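# Hold a stand-up pouch open by its two lips

## Task

Take the stand-up pouch by the two loose strips (lips) that sit above its zip-lock seal, with a separate lip in each gripper rather than one gripper squeezing both. Each lip must be seated deep between its gripper's pads, higher than the seal, and the free edges of the lips must be pulled apart by at least a thumb's width at the grip points. When finished, the pouch has to stand upright with its bottom resting on the table, its top lowered by less than a thumb's width, and no other object on the table in contact with it. Keep the lips held apart at the end.

## Robot and tools

Robot: two arms, left_arm and right_arm. Each has six joints (waist, shoulder, elbow, wrist pitch, wrist yaw, wrist roll) and a parallel gripper. The names are labels only; in the scene frame left_arm sits on the +y side.

Frame: one shared scene frame, origin on the table surface midway between the arms, +x pointing out across the table, +z up. Each gripper's fingers extend along its own +z and separate along its own y. The reported hand point lies between the pads, roughly 1 cm short of the fingertips.

execute_actions takes "actions", a list holding zero or one item, and an optional "pictures" boolean (images come by default).
- Empty list: no command, just returns the current state.
- Motion item: {"rows": [...], "steps": n}. rows holds 1 to 15 rows; steps is 1 to 15 (default 15), each step 1/30 s. Row k is used on step k; if rows run out, the final row repeats.
- Wait item: {"steps": n} with n up to 300, no rows. It returns once n steps have elapsed since the previous result, and the time spent replying counts toward those steps.

Row layout: a single flat list of 14 numbers in [-1, 1] covering both arms, always all 14 even if one arm stays put: left waist, shoulder, elbow, wrist pitch, wrist yaw, wrist roll, left opening, then the same seven for right_arm.

Joint numbers are offsets, not poses. They are measured from the joint angles printed in the most recent result that listed them; before any such result in the scene, and for any second or later call inside one reply, they are measured from where the arm is when the action begins. They are never relative to the previous row. A row of zeros therefore pulls the arm back to that reference, it does not hold still. Scale: 1.0 equals 1.202 rad for waist, 1.258 shoulder, 1.238 elbow, 2.073 wrist pitch, 2.022 for wrist yaw and for wrist roll. Stated joint ranges (rad): waist -2.618 to 3.054, shoulder 0.000 to 3.142, elbow 0.000 to 3.142, wrist pitch -1.571 to 1.571, wrist yaw -1.571 to 1.571, wrist roll -2.094 to 2.094. True ends may differ by up to 0.036 rad. A request more than 0.036 rad beyond a stated end is refused and nothing is sent; a request beyond the real end is clipped to it, and a "joint sent to its limit" line may appear (possibly referring to an earlier action that was still running). Absence of that line does not prove there is room left.

Opening is absolute, not an offset: +1 fully open (pad gap 0.094 m), -1 closed. grip_measured reports the actual opening on that same scale, each gripper with its own fixed error of up to about 1 mm. To hold something, command roughly 0.03 below grip_measured; a smaller margin grips more gently. Pads give about 50 to 62 N each, less on thin material under about 2 mm, and can spike on first contact.

Motion limits: each joint target is kept within a fixed lead of the measured angle (0.202 rad waist, 0.258 shoulder, 0.238 elbow, 0.573 wrist pitch, 0.522 wrist yaw and roll), and targets are scaled back if they would move the hand more than 70 mm from where it is. Big offsets thus take several actions. Friction may leave a joint up to about 0.031 rad short, and commands smaller than that may not move it.

Between calls the arms continue toward the last row sent, until everything nearly stops or a step is HELD; fingers already moving keep moving. The simulation runs while replies are written.

Result lines: the state line `left_arm: …` | `right_arm: …` gives each hand's position (m) and orientation (quaternion w,x,y,z) in the scene frame, less accurate at long reach. Joint positions and Joint velocities give, per arm, the six joints (rad, rad/s) then the pad gap (m, m/s). "joint command not followed" means a clearance check altered or blocked joint targets on some steps; HELD marks steps where the row was not fully sent. MOTOR HOT warns from 75 °C; OVER-TEMPERATURE FAULT reports a stop (10 s pause at 90 °C, and at 100 °C the arm loses hold and drops).

zoom_image: {"camera": name, "region": [x0, y0, x1, y1]} in pixels of that camera's latest full image, origin top-left, region at most 504 by 504. Cameras: cam_head_left, cam_head_right, cam_high (896x504 each), cam_left_wrist, cam_right_wrist (504x504 fisheye). Calibration (K, distortion, world-to-camera transform) is supplied; fixed cameras may be off by a couple of degrees and several mm, and wrist camera poses follow the reported joints.

finished_scene: {"scene": n}, the current scene's number. It closes the scene permanently and the result states whether the goal was met; the pouch must remain correctly held at that moment.

Avoid: knocking or placing rigid objects off the table, letting the arms collide or shove each other, hard pushes, slams and drops. Loose objects may occasionally be nudged by outside disturbances.

Each tool is called by a JSON object that holds its "method" and its "body", one argument or row to a line.

## Session

{"method": "execute_actions", "body": {
  "actions": []
}}

Scene clock: 0.00 s of 4400.00 s.
left_arm: end_effector_position=(+0.5127, +0.2897, +0.3040) grip_measured=+1.000 end_effector_quat_wxyz=(+0.583, +0.441, +0.682, +0.024) | right_arm: end_effector_position=(+0.4102, -0.7384, +0.2042) grip_measured=+1.000 end_effector_quat_wxyz=(+0.322, -0.420, +0.589, -0.611)
Joint positions: left_arm=[ 0.381  1.838  1.681 -0.26   0.66   0.881  0.094] | right_arm=[-0.871  1.882  1.012  0.818 -0.499 -1.73   0.094]
Joint velocities: left_arm=[-0.002 -0.002 -0.002  0.051  0.022 -0.037  0.   ] | right_arm=[-0.002 -0.007 -0.002  0.007  0.007  0.022  0.   ]
Motor temperatures (°C, as the motors report them): left_arm=[26 31 37 32 28 26] | right_arm=[27 42 36 37 25 26]
camera_calibration (this result's frames):
cam_left_wrist: T_world_to_cam=[[-0.571413, -0.686337, -0.44992, 0.62811], [-0.384851, 0.708323, -0.59175, 0.195513], [0.724829, -0.164981, -0.668883, -0.0262932], [0, 0, 0, 1]] pos_world=[0.453212, 0.288271, 0.380707]
cam_right_wrist: T_world_to_cam=[[0.106486, 0.191723, 0.975655, -0.0997488], [-0.771251, -0.603379, 0.202744, -0.128886], [0.627561, -0.774065, 0.0836153, -0.715499], [0, 0, 0, 1]] pos_world=[0.360237, -0.612485, 0.183278]

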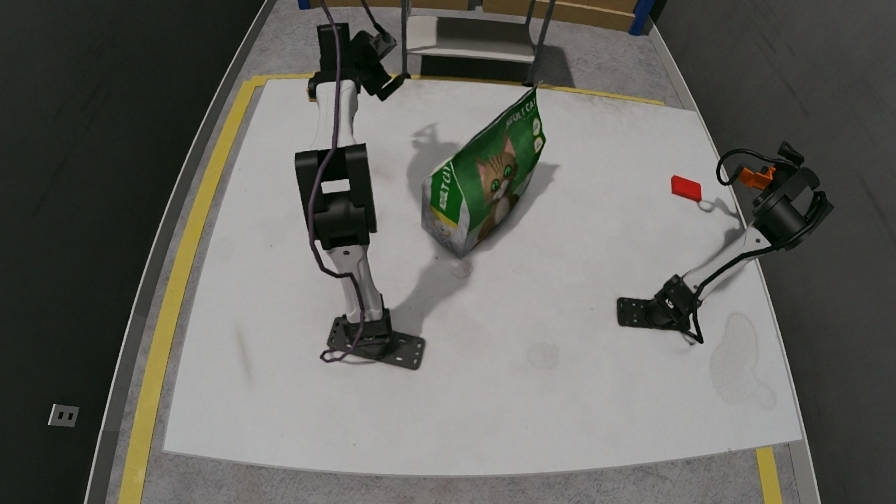

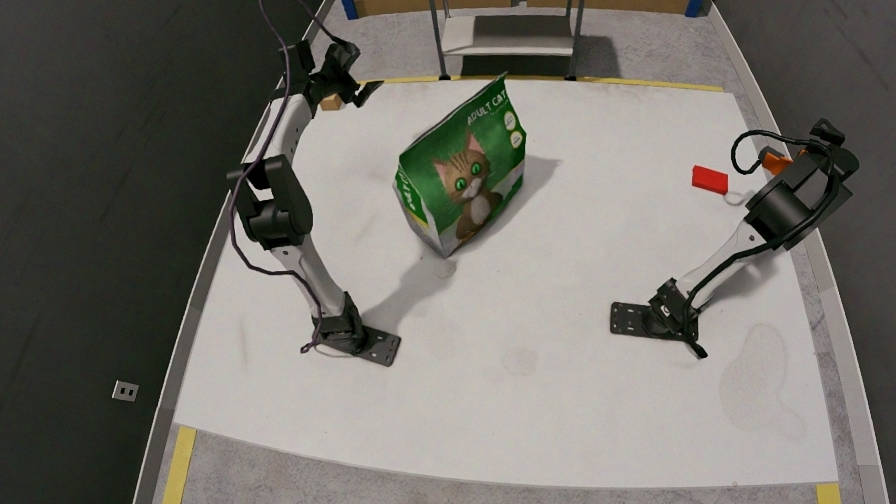

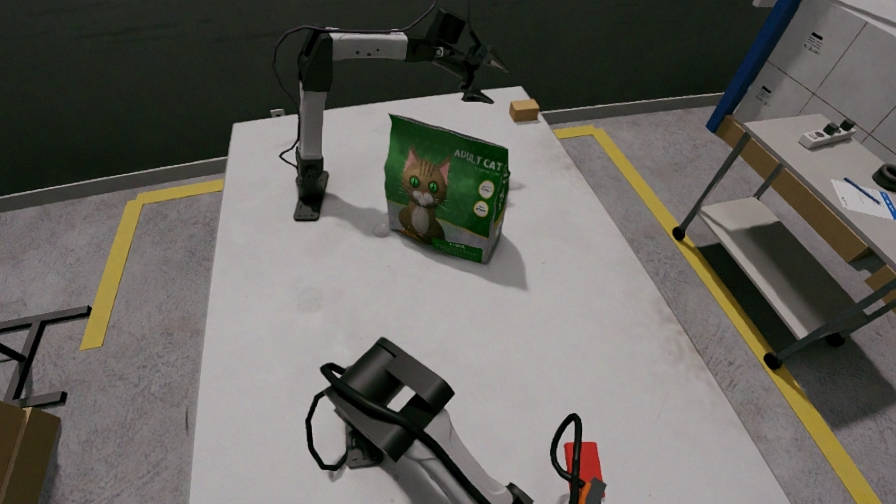

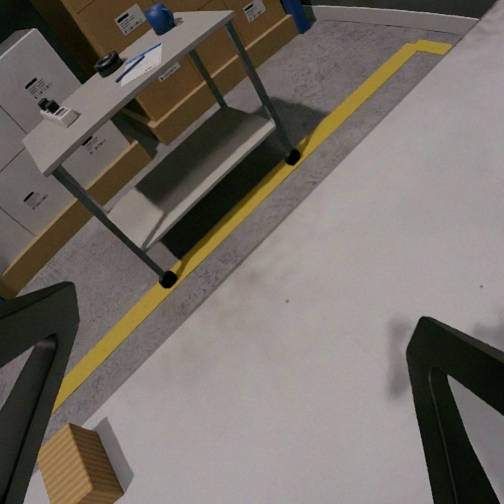

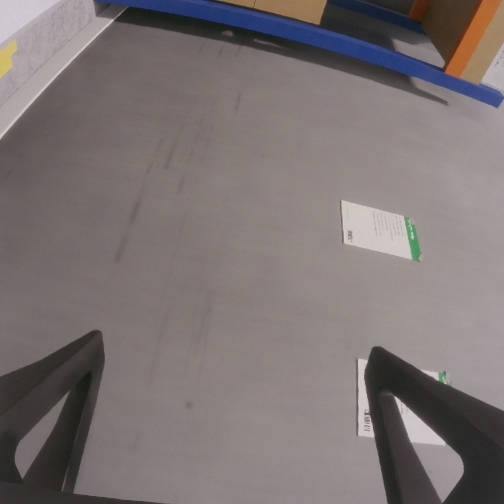

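{"method": "zoom_image", "body": {
  "camera": "cam_high",
  "region": [340, 90, 560, 290]
}}

{"method": "zoom_image", "body": {
  "camera": "cam_head_left",
  "region": [390, 60, 600, 300]
}}

{"method": "zoom_image", "body": {
  "camera": "cam_head_right",
  "region": [360, 50, 570, 300]
}}

Region (340, 90, 560, 290) of cam_high's 896x504 image, scaled by 2.291, with more detail than that image has; it fills the top 458 rows of this view, and the rest is white.

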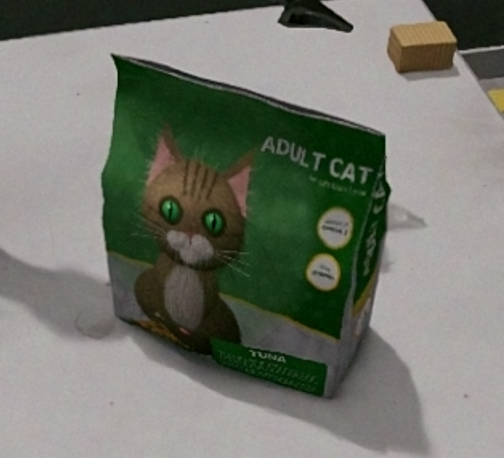

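Region (390, 60, 600, 300) of cam_head_left's 896x504 image, scaled by 2.100, with more detail than that image has; it fills the left 441 columns of this view, and the rest is white.

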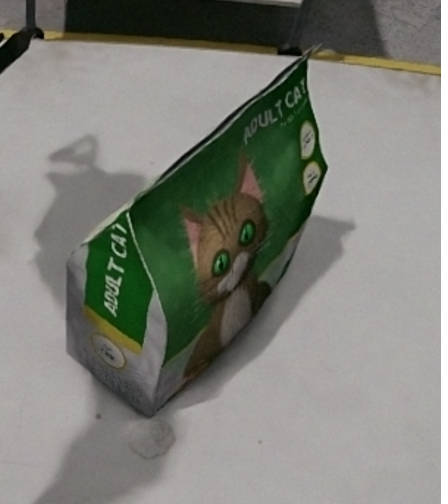

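Region (360, 50, 570, 300) of cam_head_right's 896x504 image, scaled by 2.016, with more detail than that image has; it fills the left 423 columns of this view, and the rest is white.

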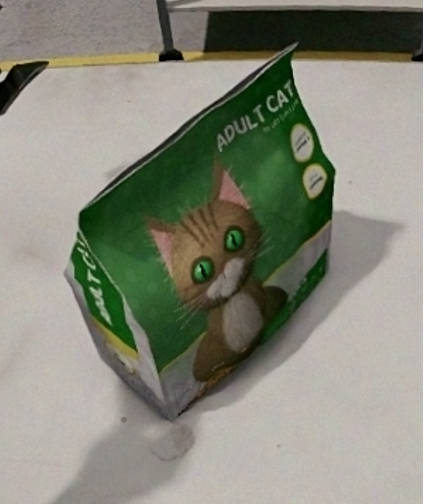

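{"method": "execute_actions", "body": {
  "actions": [
    {"rows": [[0,-0.497,-0.015,-0.46,-0.138,-0.46,-0.57,0.25,0.007,1.0,-0.2,0.15,1.0,-0.57]], "steps": 15}
  ],
  "pictures": false
}}

Scene clock: 97.03 s of 4400.00 s.
left_arm: end_effector_position=(+0.2788, +0.2849, +0.3976) grip_measured=-0.568 end_effector_quat_wxyz=(+0.481, +0.056, +0.866, -0.125) | right_arm: end_effector_position=(+0.5311, -0.6725, +0.4739) grip_measured=-0.568 end_effector_quat_wxyz=(+0.677, -0.106, +0.576, -0.446)
Joint positions: left_arm=[ 0.38   1.185  1.671 -1.073  0.419  0.075  0.02 ] | right_arm=[-0.558  1.907  1.798  0.439 -0.239 -0.684  0.02 ]
Joint velocities: left_arm=[-0.022 -0.457  0.09  -0.769 -0.154 -0.799 -0.   ] | right_arm=[ 0.002 -0.022  1.565 -0.154  0.227  1.883  0.   ]
Motor temperatures (°C, as the motors report them): left_arm=[26 50 47 41 28 26] | right_arm=[27 52 41 43 25 26]
Steps of this call (steps 1 to 90: nothing new was sent; then 93.53 s passed at rest; steps 91 to 105: all 15 steps of this action). Readings (joint positions):
91: left_arm=[0.380 1.821 1.680 -0.301 0.630 0.828] | right_arm=[-0.856 1.882 1.037 0.763 -0.462 -1.668]
92: left_arm=[0.380 1.787 1.669 -0.389 0.592 0.757] | right_arm=[-0.826 1.894 1.093 0.686 -0.409 -1.586]
94: left_arm=[0.380 1.700 1.662 -0.545 0.538 0.629] | right_arm=[-0.743 1.907 1.198 0.600 -0.347 -1.450]
98: left_arm=[0.380 1.495 1.662 -0.776 0.480 0.396] | right_arm=[-0.598 1.907 1.408 0.495 -0.287 -1.168]
105: the state above

{"method": "execute_actions", "body": {
  "actions": [
    {"rows": [[-0.2,0.022,-0.007,-0.0675,-0.019,-0.062,-0.57,0.83,-0.013,0.507,-0.858,0.167,1.0,-0.57]], "steps": 15}
  ],
  "pictures": false
}}

Scene clock: 103.57 s of 4400.00 s.
left_arm: end_effector_position=(+0.2558, +0.2196, +0.3698) grip_measured=-0.568 end_effector_quat_wxyz=(+0.393, +0.086, +0.894, -0.197) | right_arm: end_effector_position=(+0.5735, -0.3632, +0.4971) grip_measured=-0.569 end_effector_quat_wxyz=(+0.562, +0.423, +0.630, +0.329)
Joint positions: left_arm=[ 0.146  1.203  1.673 -1.195  0.386 -0.047  0.02 ] | right_arm=[ 0.086  1.892  2.393 -0.653  0.053  1.129  0.02 ]
Joint velocities: left_arm=[-0.012  0.007  0.007 -0.037  0.022 -0.022 -0.001] | right_arm=[ 1.14   0.007 -0.022 -1.912  0.095  0.711  0.   ]
Motor temperatures (°C, as the motors report them): left_arm=[26 47 47 41 28 26] | right_arm=[27 51 41 42 25 26]
Steps of this call (steps 1 to 45: the robot went on to your last target; steps 46 to 140: nothing new was sent; then 1.37 s passed at rest; steps 141 to 155: all 15 steps of this action). Readings (joint positions):
141: left_arm=[0.353 1.202 1.673 -1.194 0.374 -0.046] | right_arm=[-0.537 1.884 2.280 0.339 -0.156 0.353]
142: left_arm=[0.289 1.202 1.673 -1.194 0.370 -0.047] | right_arm=[-0.498 1.891 2.328 0.227 -0.094 0.451]
144: left_arm=[0.179 1.203 1.673 -1.194 0.381 -0.047] | right_arm=[-0.392 1.892 2.375 0.065 -0.037 0.606]
148: left_arm=[0.146 1.203 1.673 -1.195 0.386 -0.047] | right_arm=[-0.202 1.892 2.393 -0.196 0.012 0.855]
155: the state above

{"method": "execute_actions", "body": {
  "actions": [
    {"rows": [[-0.16,0.008,-0.012,-0.012,-0.003,0,-0.57,0.87,0,0.035,-0.331,0.023,0.218,-0.57]], "steps": 15}
  ],
  "pictures": false
}}

{"method": "execute_actions", "body": {
  "actions": [
    {"steps": 20}
  ]
}}

Scene clock: 107.13 s of 4400.00 s.
left_arm: end_effector_position=(+0.2349, +0.1687, +0.3688) grip_measured=-0.568 end_effector_quat_wxyz=(+0.371, +0.167, +0.884, -0.232) | right_arm: end_effector_position=(+0.2740, +0.0412, +0.3568) grip_measured=-0.568 end_effector_quat_wxyz=(+0.134, +0.236, +0.899, +0.343)
Joint positions: left_arm=[-0.039  1.203  1.673 -1.201  0.384 -0.048  0.02 ] | right_arm=[ 1.16   1.892  2.404 -1.332  0.085  1.547  0.02 ]
Joint velocities: left_arm=[ 0.012 -0.002 -0.007 -0.037  0.007  0.022  0.002] | right_arm=[ 0.061  0.007  0.017 -0.081 -0.066  0.11   0.001]
Motor temperatures (°C, as the motors report them): left_arm=[26 46 46 41 28 26] | right_arm=[27 51 41 42 25 26]
Steps of this call (steps 1 to 45: the robot went on to your last target; steps 46 to 92: nothing new was sent; steps 93 to 107: all 15 steps of this action). Readings (joint positions):
93: left_arm=[0.120 1.203 1.673 -1.195 0.373 -0.048] | right_arm=[0.467 1.892 2.395 -1.331 0.097 1.359]
94: left_arm=[0.064 1.203 1.673 -1.195 0.370 -0.048] | right_arm=[0.499 1.892 2.397 -1.332 0.106 1.395]
96: left_arm=[-0.021 1.203 1.673 -1.197 0.381 -0.048] | right_arm=[0.606 1.892 2.403 -1.332 0.108 1.447]
100: left_arm=[-0.039 1.203 1.673 -1.200 0.384 -0.048] | right_arm=[0.851 1.892 2.404 -1.332 0.105 1.507]
107: the state above

Scene clock: 107.80 s of 4400.00 s.
left_arm: end_effector_position=(+0.2349, +0.1687, +0.3688) grip_measured=-0.568 end_effector_quat_wxyz=(+0.371, +0.167, +0.884, -0.232) | right_arm: end_effector_position=(+0.2816, +0.0365, +0.3569) grip_measured=-0.568 end_effector_quat_wxyz=(+0.137, +0.251, +0.895, +0.342)
Joint positions: left_arm=[-0.039  1.203  1.673 -1.201  0.384 -0.048  0.02 ] | right_arm=[ 1.142  1.892  2.404 -1.332  0.089  1.56   0.02 ]
Joint velocities: left_arm=[-0.007 -0.002  0.007 -0.037 -0.051 -0.081 -0.   ] | right_arm=[-0.017 -0.002  0.017 -0.081  0.125  0.022  0.   ]
Motor temperatures (°C, as the motors report them): left_arm=[26 46 46 41 28 26] | right_arm=[27 51 41 42 25 26]
Steps of this call (steps 1 to 20: the robot went on to your last target). Readings (joint positions):
1: left_arm=[-0.039 1.203 1.673 -1.201 0.384 -0.048] | right_arm=[1.159 1.892 2.404 -1.332 0.084 1.549]
2: left_arm=[-0.039 1.203 1.673 -1.201 0.384 -0.048] | right_arm=[1.154 1.892 2.404 -1.332 0.085 1.551]
4: left_arm=[-0.039 1.203 1.673 -1.201 0.384 -0.048] | right_arm=[1.146 1.892 2.404 -1.332 0.087 1.555]
8: left_arm=[-0.039 1.203 1.673 -1.201 0.384 -0.048] | right_arm=[1.142 1.892 2.404 -1.332 0.089 1.558]
20: the state above
camera_calibration (this result's frames):
cam_left_wrist: T_world_to_cam=[[-0.376037, -0.849755, 0.369477, 0.0950094], [-0.909406, 0.26198, -0.323029, 0.312086], [0.1777, -0.457475, -0.871286, 0.450904], [0, 0, 0, 1]] pos_world=[0.239415, 0.205252, 0.458575]
cam_right_wrist: T_world_to_cam=[[-0.296666, -0.703557, -0.645753, 0.341318], [-0.954978, 0.216807, 0.202513, 0.2304], [-0.00247604, 0.676759, -0.736201, 0.369288], [0, 0, 0, 1]] pos_world=[0.322198, -0.0597342, 0.445618]

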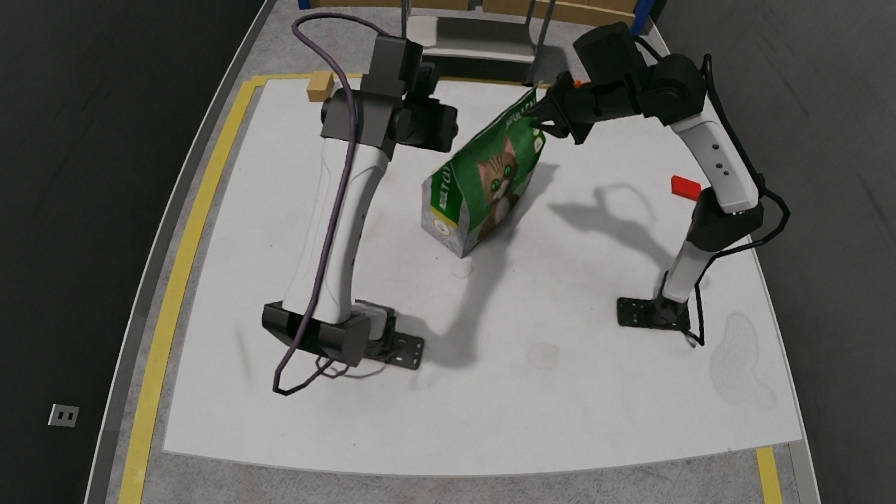

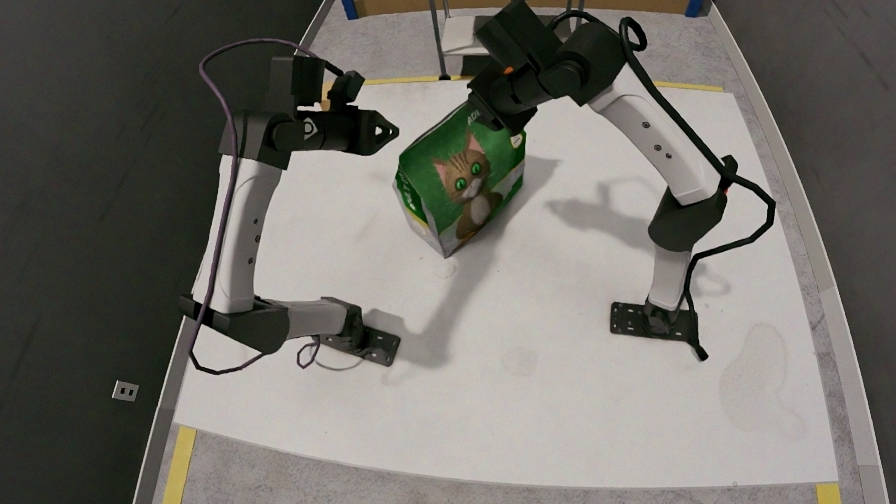

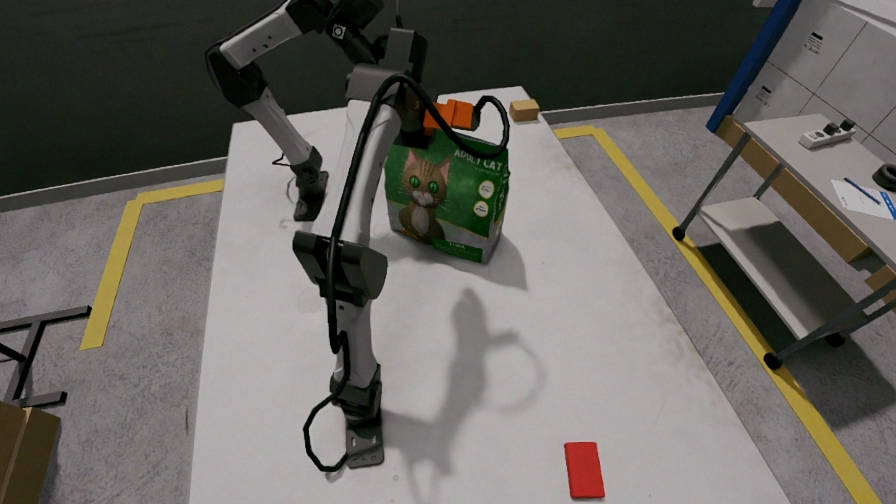

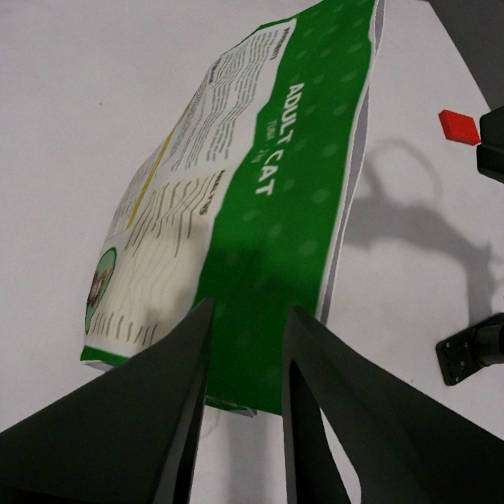

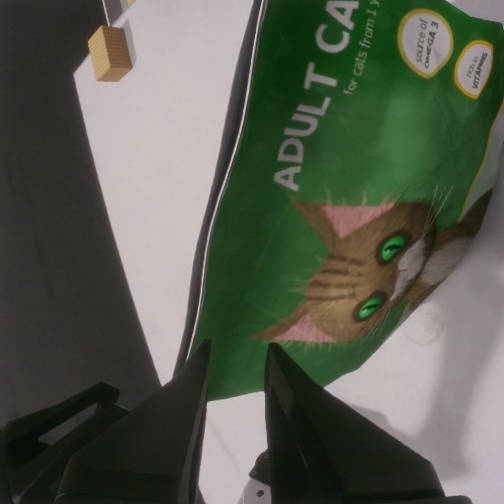

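{"method": "zoom_image", "body": {
  "camera": "cam_left_wrist",
  "region": [240, 0, 480, 340]
}}

{"method": "zoom_image", "body": {
  "camera": "cam_right_wrist",
  "region": [120, 0, 360, 400]
}}

Region (240, 0, 480, 340) of cam_left_wrist's 504x504 image, scaled by 1.482, with more detail than that image has; it fills the left 356 columns of this view, and the rest is white.

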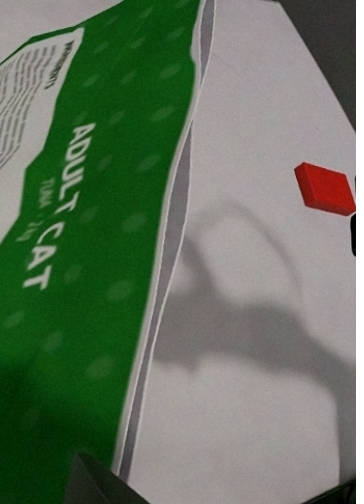

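Region (120, 0, 360, 400) of cam_right_wrist's 504x504 image, scaled by 1.260, with more detail than that image has; it fills the left 302 columns of this view, and the rest is white.

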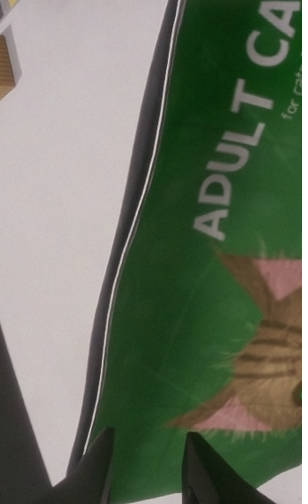

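{"method": "execute_actions", "body": {
  "actions": [
    {"rows": [[-0.017,0.027,0.036,0.008,0.004,0.010,-0.57,-0.014,-0.020,-0.022,0.010,0,0,-0.57],[-0.027,0.042,0.048,0.010,0.004,0.016,-0.57,-0.019,-0.027,-0.029,0.013,0,0,-0.57],[-0.036,0.058,0.060,0.012,0.005,0.023,-0.57,-0.024,-0.034,-0.036,0.016,0,0,-0.57],[-0.045,0.073,0.072,0.013,0.005,0.029,-0.57,-0.029,-0.041,-0.043,0.019,0,0,-0.57],[-0.055,0.088,0.084,0.015,0.006,0.035,-0.57,-0.034,-0.048,-0.050,0.022,0,0,-0.57],[-0.064,0.104,0.097,0.017,0.007,0.042,-0.57,-0.039,-0.055,-0.057,0.025,0,0,-0.57],[-0.073,0.119,0.109,0.019,0.007,0.048,-0.57,-0.044,-0.062,-0.064,0.028,0,0,-0.57],[-0.083,0.134,0.121,0.020,0.008,0.054,-0.57,-0.049,-0.069,-0.071,0.031,0,0,-0.57],[-0.092,0.150,0.133,0.022,0.008,0.061,-0.57,-0.054,-0.076,-0.078,0.034,0,0,-0.57],[-0.1015,0.165,0.145,0.024,0.009,0.067,-0.57,-0.059,-0.083,-0.084,0.037,0,0,-0.57]], "steps": 15}
  ],
  "pictures": false
}}

{"method": "execute_actions", "body": {
  "actions": [
    {"steps": 10}
  ]
}}

Scene clock: 228.30 s of 4400.00 s.
left_arm: end_effector_position=(+0.2723, +0.1181, +0.3745) grip_measured=-0.568 end_effector_quat_wxyz=(+0.369, +0.267, +0.859, -0.236) | right_arm: end_effector_position=(+0.2973, +0.0090, +0.3713) grip_measured=-0.568 end_effector_quat_wxyz=(+0.153, +0.277, +0.878, +0.358)
Joint positions: left_arm=[-0.15   1.406  1.833 -1.158  0.395  0.065  0.02 ] | right_arm=[ 1.08   1.806  2.32  -1.288  0.089  1.56   0.02 ]
Joint velocities: left_arm=[-0.007  0.027 -0.002  0.037  0.066  0.125 -0.003] | right_arm=[-0.002 -0.046  0.012  0.051  0.037 -0.022  0.001]
Motor temperatures (°C, as the motors report them): left_arm=[26 34 43 41 28 26] | right_arm=[27 50 45 41 25 26]
Steps of this call (steps 1 to 15: the robot went on to your last target; steps 16 to 110: nothing new was sent; then 116.33 s passed at rest; steps 111 to 125: all 15 steps of this action). Readings (joint positions):
111: left_arm=[-0.041 1.205 1.678 -1.202 0.384 -0.046] | right_arm=[1.142 1.892 2.404 -1.332 0.089 1.560]
112: left_arm=[-0.044 1.213 1.691 -1.203 0.384 -0.042] | right_arm=[1.141 1.891 2.400 -1.330 0.089 1.560]
114: left_arm=[-0.062 1.239 1.725 -1.198 0.385 -0.029] | right_arm=[1.134 1.882 2.382 -1.325 0.089 1.560]
118: left_arm=[-0.107 1.313 1.789 -1.180 0.389 0.010] | right_arm=[1.107 1.853 2.344 -1.313 0.089 1.560]
125: the state above

Scene clock: 228.63 s of 4400.00 s.
left_arm: end_effector_position=(+0.2724, +0.1180, +0.3768) grip_measured=-0.568 end_effector_quat_wxyz=(+0.373, +0.273, +0.855, -0.234) | right_arm: end_effector_position=(+0.2977, +0.0096, +0.3732) grip_measured=-0.568 end_effector_quat_wxyz=(+0.154, +0.277, +0.877, +0.362)
Joint positions: left_arm=[-0.15   1.407  1.839 -1.157  0.396  0.08   0.02 ] | right_arm=[ 1.08   1.805  2.32  -1.282  0.089  1.56   0.02 ]
Joint velocities: left_arm=[-0.007 -0.017 -0.012  0.007 -0.066 -0.037 -0.002] | right_arm=[-0.002 -0.007 -0.012  0.037  0.007  0.095  0.001]
Motor temperatures (°C, as the motors report them): left_arm=[26 34 43 41 28 26] | right_arm=[27 50 45 41 25 26]
Steps of this call (steps 1 to 10: the robot went on to your last target). Readings (joint positions):
1: left_arm=[-0.150 1.407 1.833 -1.158 0.395 0.069] | right_arm=[1.080 1.805 2.320 -1.287 0.089 1.560]
2: left_arm=[-0.150 1.407 1.834 -1.158 0.395 0.071] | right_arm=[1.080 1.805 2.320 -1.285 0.089 1.560]
4: left_arm=[-0.150 1.407 1.837 -1.157 0.395 0.075] | right_arm=[1.080 1.805 2.320 -1.283 0.089 1.560]
8: left_arm=[-0.150 1.407 1.839 -1.157 0.396 0.079] | right_arm=[1.080 1.805 2.320 -1.282 0.089 1.560]
10: the state above
camera_calibration (this result's frames):
cam_left_wrist: T_world_to_cam=[[-0.562452, -0.776473, 0.284142, 0.137295], [-0.812127, 0.454286, -0.36616, 0.329143], [0.155232, -0.436707, -0.886109, 0.437258], [0, 0, 0, 1]] pos_world=[0.276652, 0.148035, 0.468967]
cam_right_wrist: T_world_to_cam=[[-0.320039, -0.653903, -0.685555, 0.359037], [-0.945441, 0.267001, 0.186688, 0.25093], [0.0609681, 0.707899, -0.703677, 0.368179], [0, 0, 0, 1]] pos_world=[0.329698, -0.0928566, 0.458373]

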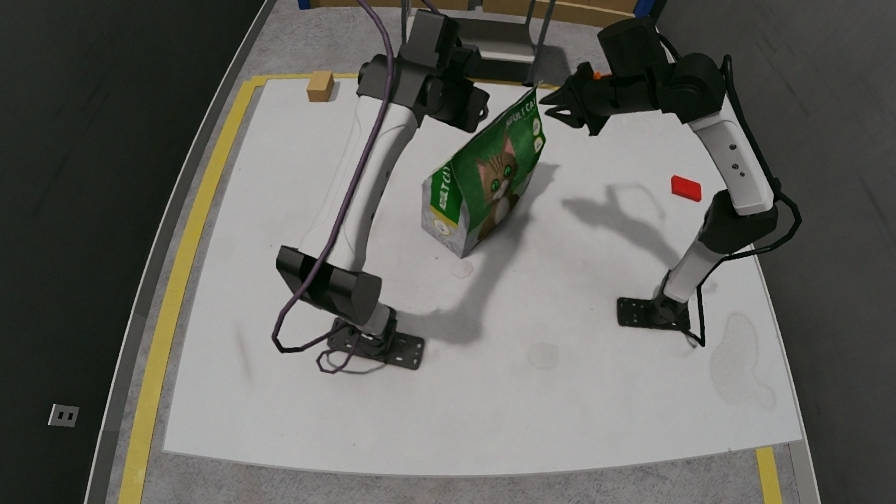

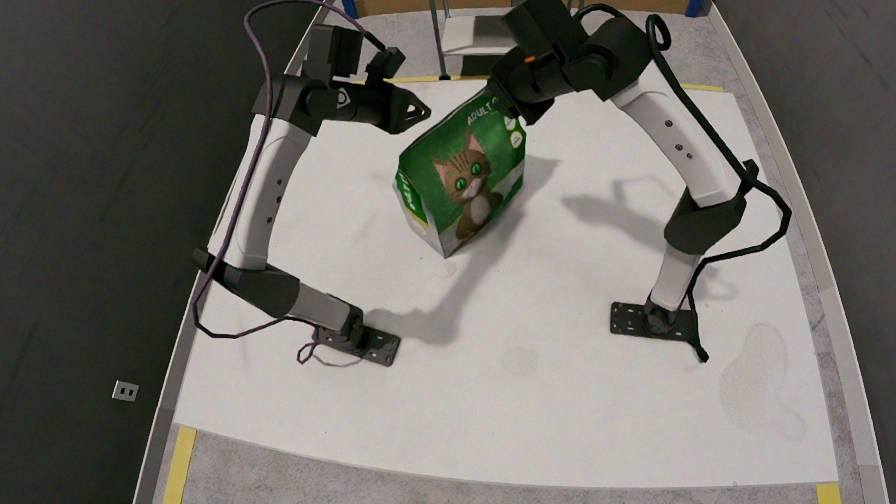

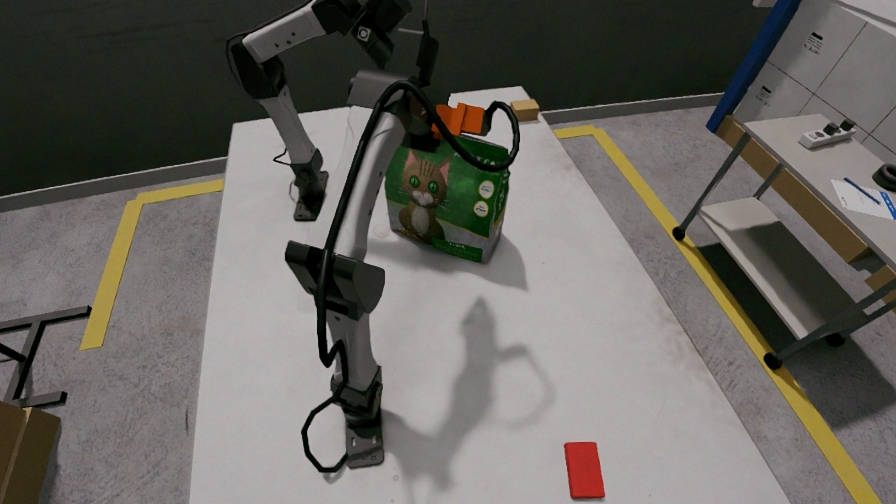

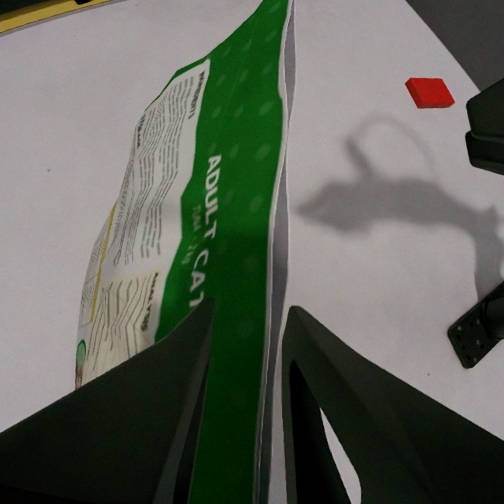

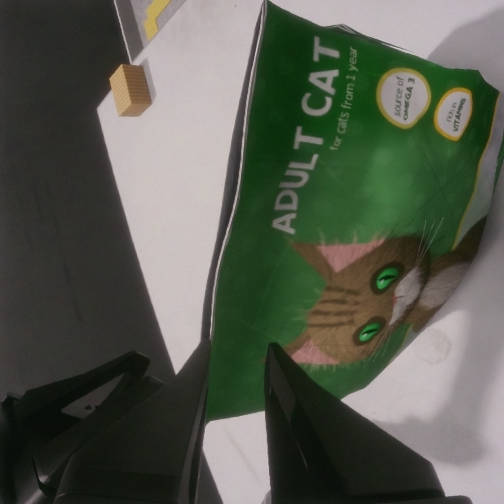

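{"method": "execute_actions", "body": {
  "actions": []
}}

Scene clock: 244.90 s of 4400.00 s.
left_arm: end_effector_position=(+0.2724, +0.1180, +0.3768) grip_measured=-0.568 end_effector_quat_wxyz=(+0.374, +0.274, +0.855, -0.233) | right_arm: end_effector_position=(+0.2978, +0.0097, +0.3733) grip_measured=-0.568 end_effector_quat_wxyz=(+0.154, +0.277, +0.877, +0.362)
Joint positions: left_arm=[-0.15   1.407  1.839 -1.157  0.396  0.081  0.02 ] | right_arm=[ 1.08   1.805  2.32  -1.281  0.089  1.56   0.02 ]
Joint velocities: left_arm=[-0.002 -0.002  0.012 -0.066 -0.007  0.007  0.001] | right_arm=[ 0.007 -0.002 -0.002  0.066 -0.007 -0.007 -0.001]
Motor temperatures (°C, as the motors report them): left_arm=[26 35 44 42 28 26] | right_arm=[27 50 42 42 25 26]
Steps of this call (steps 1 to 30: the robot went on to your last target; steps 31 to 120: nothing new was sent; then 12.27 s passed at rest). Readings (joint positions):
1: left_arm=[-0.150 1.407 1.839 -1.157 0.396 0.080] | right_arm=[1.080 1.805 2.320 -1.281 0.089 1.560]
2: left_arm=[-0.150 1.407 1.839 -1.157 0.396 0.080] | right_arm=[1.080 1.805 2.320 -1.281 0.089 1.560]
4: left_arm=[-0.150 1.407 1.839 -1.157 0.396 0.081] | right_arm=[1.080 1.805 2.320 -1.281 0.089 1.560]
8: left_arm=[-0.150 1.407 1.839 -1.157 0.396 0.081] | right_arm=[1.080 1.805 2.320 -1.281 0.089 1.560]
120: the state above
All arms were judged still, so your last target was given up. Only a new action makes them travel on or press farther. Fingers that are still opening or closing keep moving.
camera_calibration (this result's frames):
cam_left_wrist: T_world_to_cam=[[-0.563438, -0.776169, 0.283018, 0.137951], [-0.811365, 0.45533, -0.366553, 0.328961], [0.155641, -0.436161, -0.886307, 0.437157], [0, 0, 0, 1]] pos_world=[0.276595, 0.147959, 0.468994]
cam_right_wrist: T_world_to_cam=[[-0.31975, -0.653466, -0.686106, 0.359338], [-0.945519, 0.266882, 0.18646, 0.251053], [0.0612644, 0.708347, -0.703201, 0.367922], [0, 0, 0, 1]] pos_world=[0.329734, -0.0928027, 0.458456]

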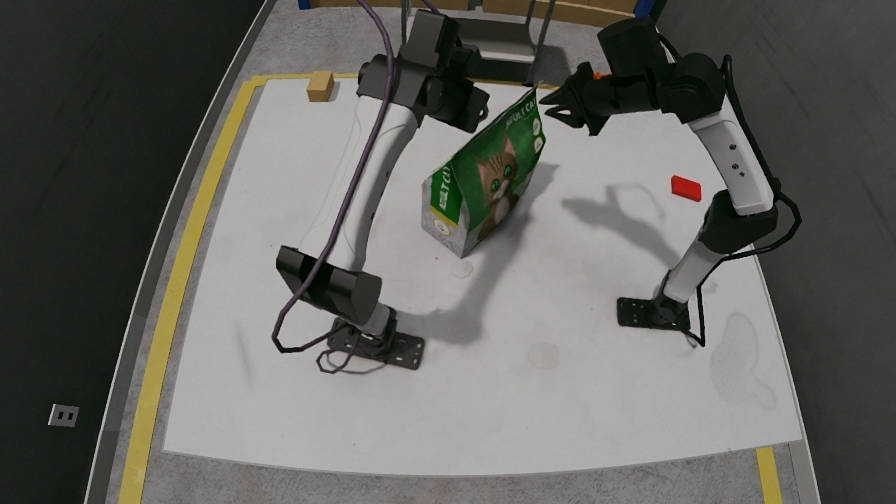

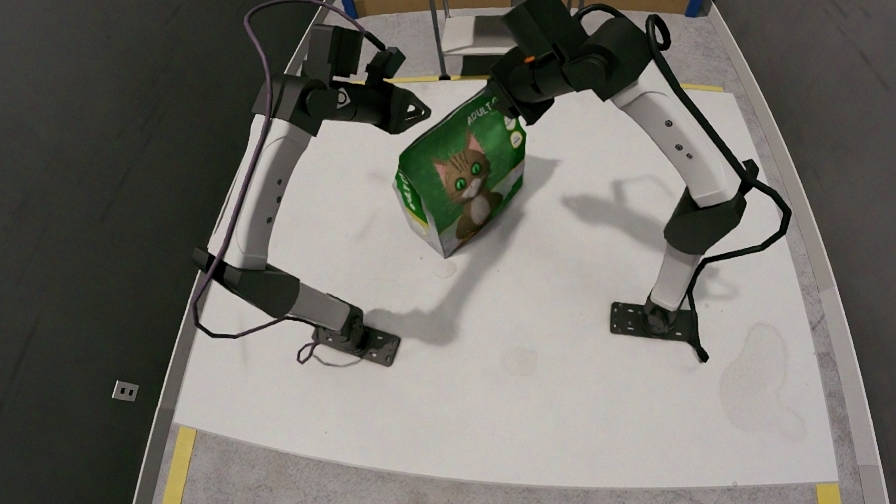

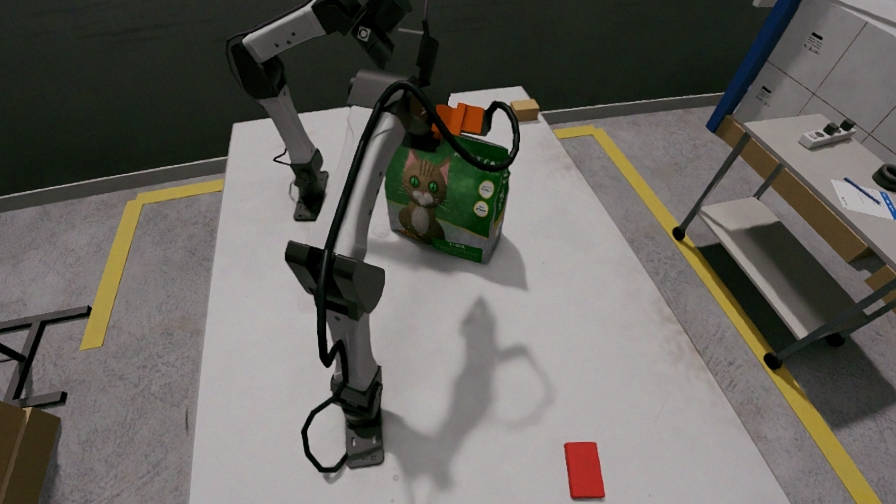

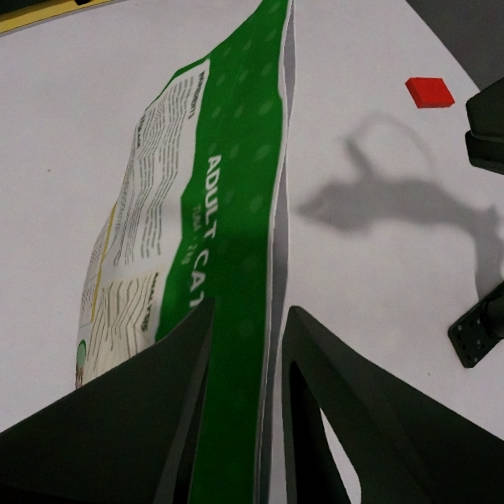

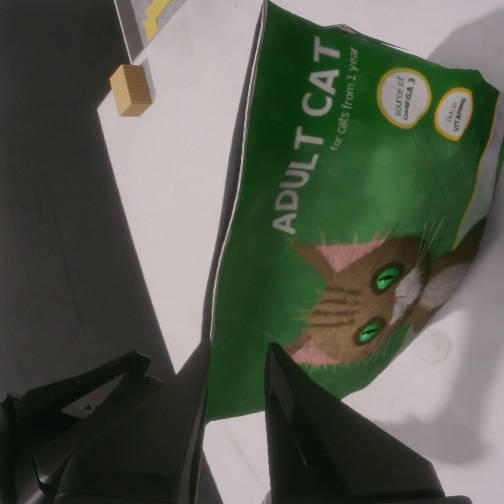

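{"method": "zoom_image", "body": {
  "camera": "cam_left_wrist",
  "region": [200, 100, 360, 340]
}}

Region (200, 100, 360, 340) of cam_left_wrist's 504x504 image, scaled by 2.100, with more detail than that image has.

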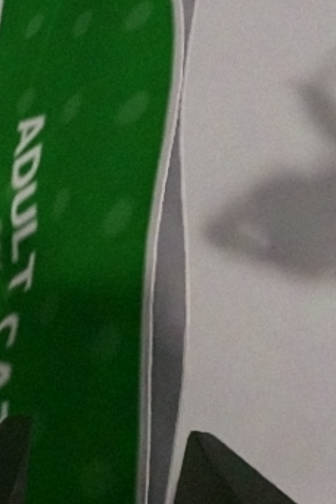

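{"method": "execute_actions", "body": {
  "actions": [
    {"rows": [[-0.012,0.011,-0.020,0.012,-0.006,0,-0.57,0,0,0,0,0,0,-0.57],[-0.018,0.013,-0.030,0.020,-0.010,0,-0.57,0,0,0,0,0,0,-0.57],[-0.023,0.016,-0.040,0.027,-0.014,0,-0.57,0,0,0,0,0,0,-0.57],[-0.028,0.018,-0.048,0.033,-0.017,0,-0.57,0,0,0,0,0,0,-0.57],[-0.032,0.020,-0.055,0.038,-0.020,0,-0.57,0,0,0,0,0,0,-0.57],[-0.0358,0.0215,-0.0606,0.042,-0.0218,0,-0.57,0,0,0,0,0,0,-0.57]], "steps": 15}
  ]
}}

Scene clock: 274.60 s of 4400.00 s.
left_arm: end_effector_position=(+0.2834, +0.1075, +0.3615) grip_measured=-0.568 end_effector_quat_wxyz=(+0.374, +0.281, +0.855, -0.224) | right_arm: end_effector_position=(+0.2978, +0.0097, +0.3733) grip_measured=-0.568 end_effector_quat_wxyz=(+0.154, +0.277, +0.877, +0.362)
Joint positions: left_arm=[-0.182  1.421  1.781 -1.085  0.362  0.081  0.02 ] | right_arm=[ 1.08   1.805  2.32  -1.281  0.089  1.56   0.02 ]
Joint velocities: left_arm=[ 0.002  0.012 -0.007  0.066 -0.022  0.022  0.   ] | right_arm=[ 0.007 -0.007  0.002  0.022 -0.007  0.095 -0.   ]
Motor temperatures (°C, as the motors report them): left_arm=[26 35 47 43 28 26] | right_arm=[27 51 40 43 25 26]
Steps of this call (steps 1 to 90: nothing new was sent; then 26.20 s passed at rest; steps 91 to 105: all 15 steps of this action). Readings (joint positions):
91: left_arm=[-0.150 1.407 1.839 -1.156 0.395 0.081] | right_arm=[1.080 1.805 2.320 -1.281 0.089 1.560]
92: left_arm=[-0.152 1.407 1.836 -1.150 0.393 0.081] | right_arm=[1.080 1.805 2.320 -1.281 0.089 1.560]
94: left_arm=[-0.160 1.407 1.822 -1.130 0.386 0.081] | right_arm=[1.080 1.805 2.320 -1.281 0.089 1.560]
98: left_arm=[-0.180 1.413 1.788 -1.103 0.371 0.081] | right_arm=[1.080 1.805 2.320 -1.281 0.089 1.560]
105: the state above
camera_calibration (this result's frames):
cam_left_wrist: T_world_to_cam=[[-0.570338, -0.778515, 0.261971, 0.150177], [-0.80552, 0.46767, -0.363899, 0.333135], [0.160785, -0.418568, -0.893839, 0.416651], [0, 0, 0, 1]] pos_world=[0.287007, 0.135515, 0.454304]
cam_right_wrist: T_world_to_cam=[[-0.31975, -0.653466, -0.686106, 0.359338], [-0.945519, 0.266882, 0.18646, 0.251053], [0.0612644, 0.708347, -0.703201, 0.367922], [0, 0, 0, 1]] pos_world=[0.329734, -0.0928027, 0.458456]

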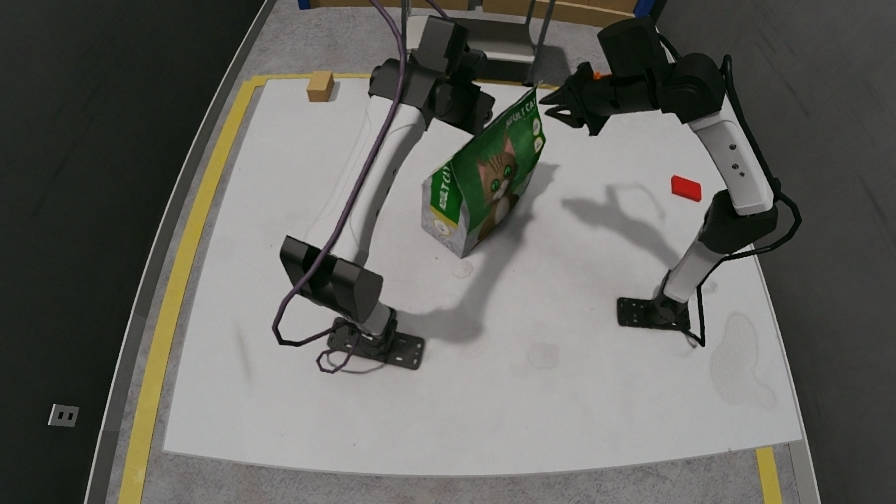

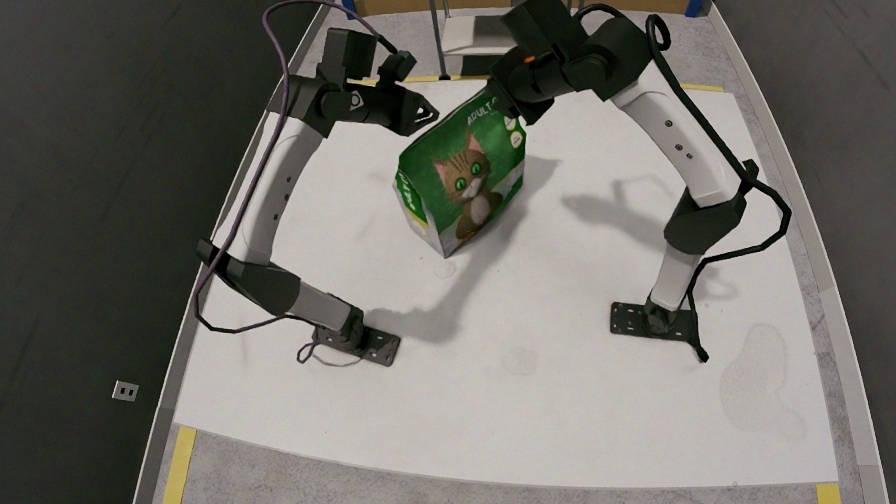

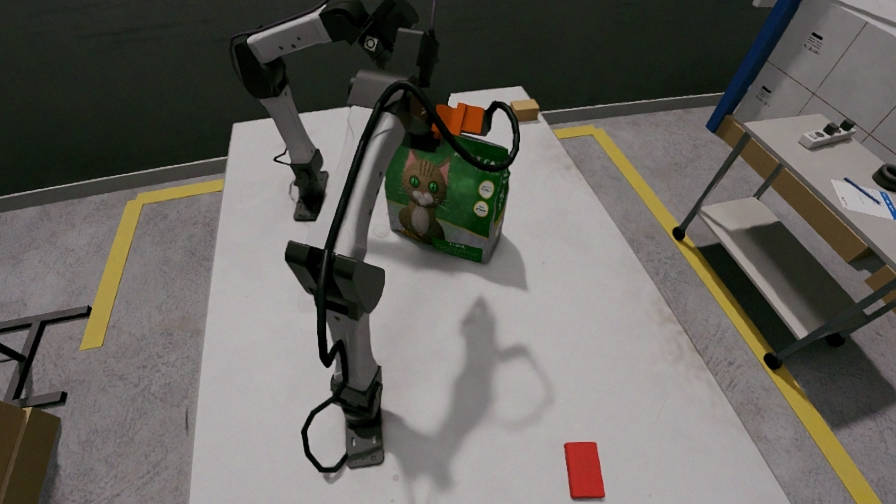

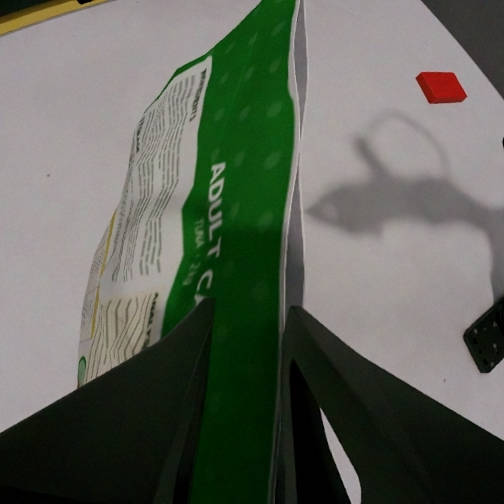

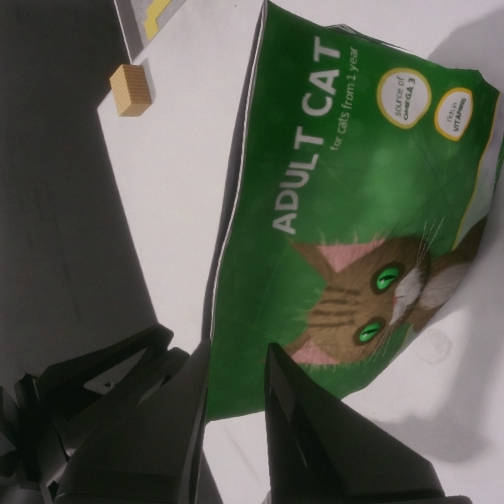

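{"method": "zoom_image", "body": {
  "camera": "cam_left_wrist",
  "region": [200, 100, 360, 340]
}}

Region (200, 100, 360, 340) of cam_left_wrist's 504x504 image, scaled by 2.100, with more detail than that image has.

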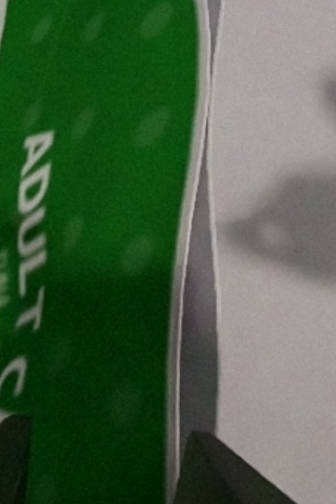

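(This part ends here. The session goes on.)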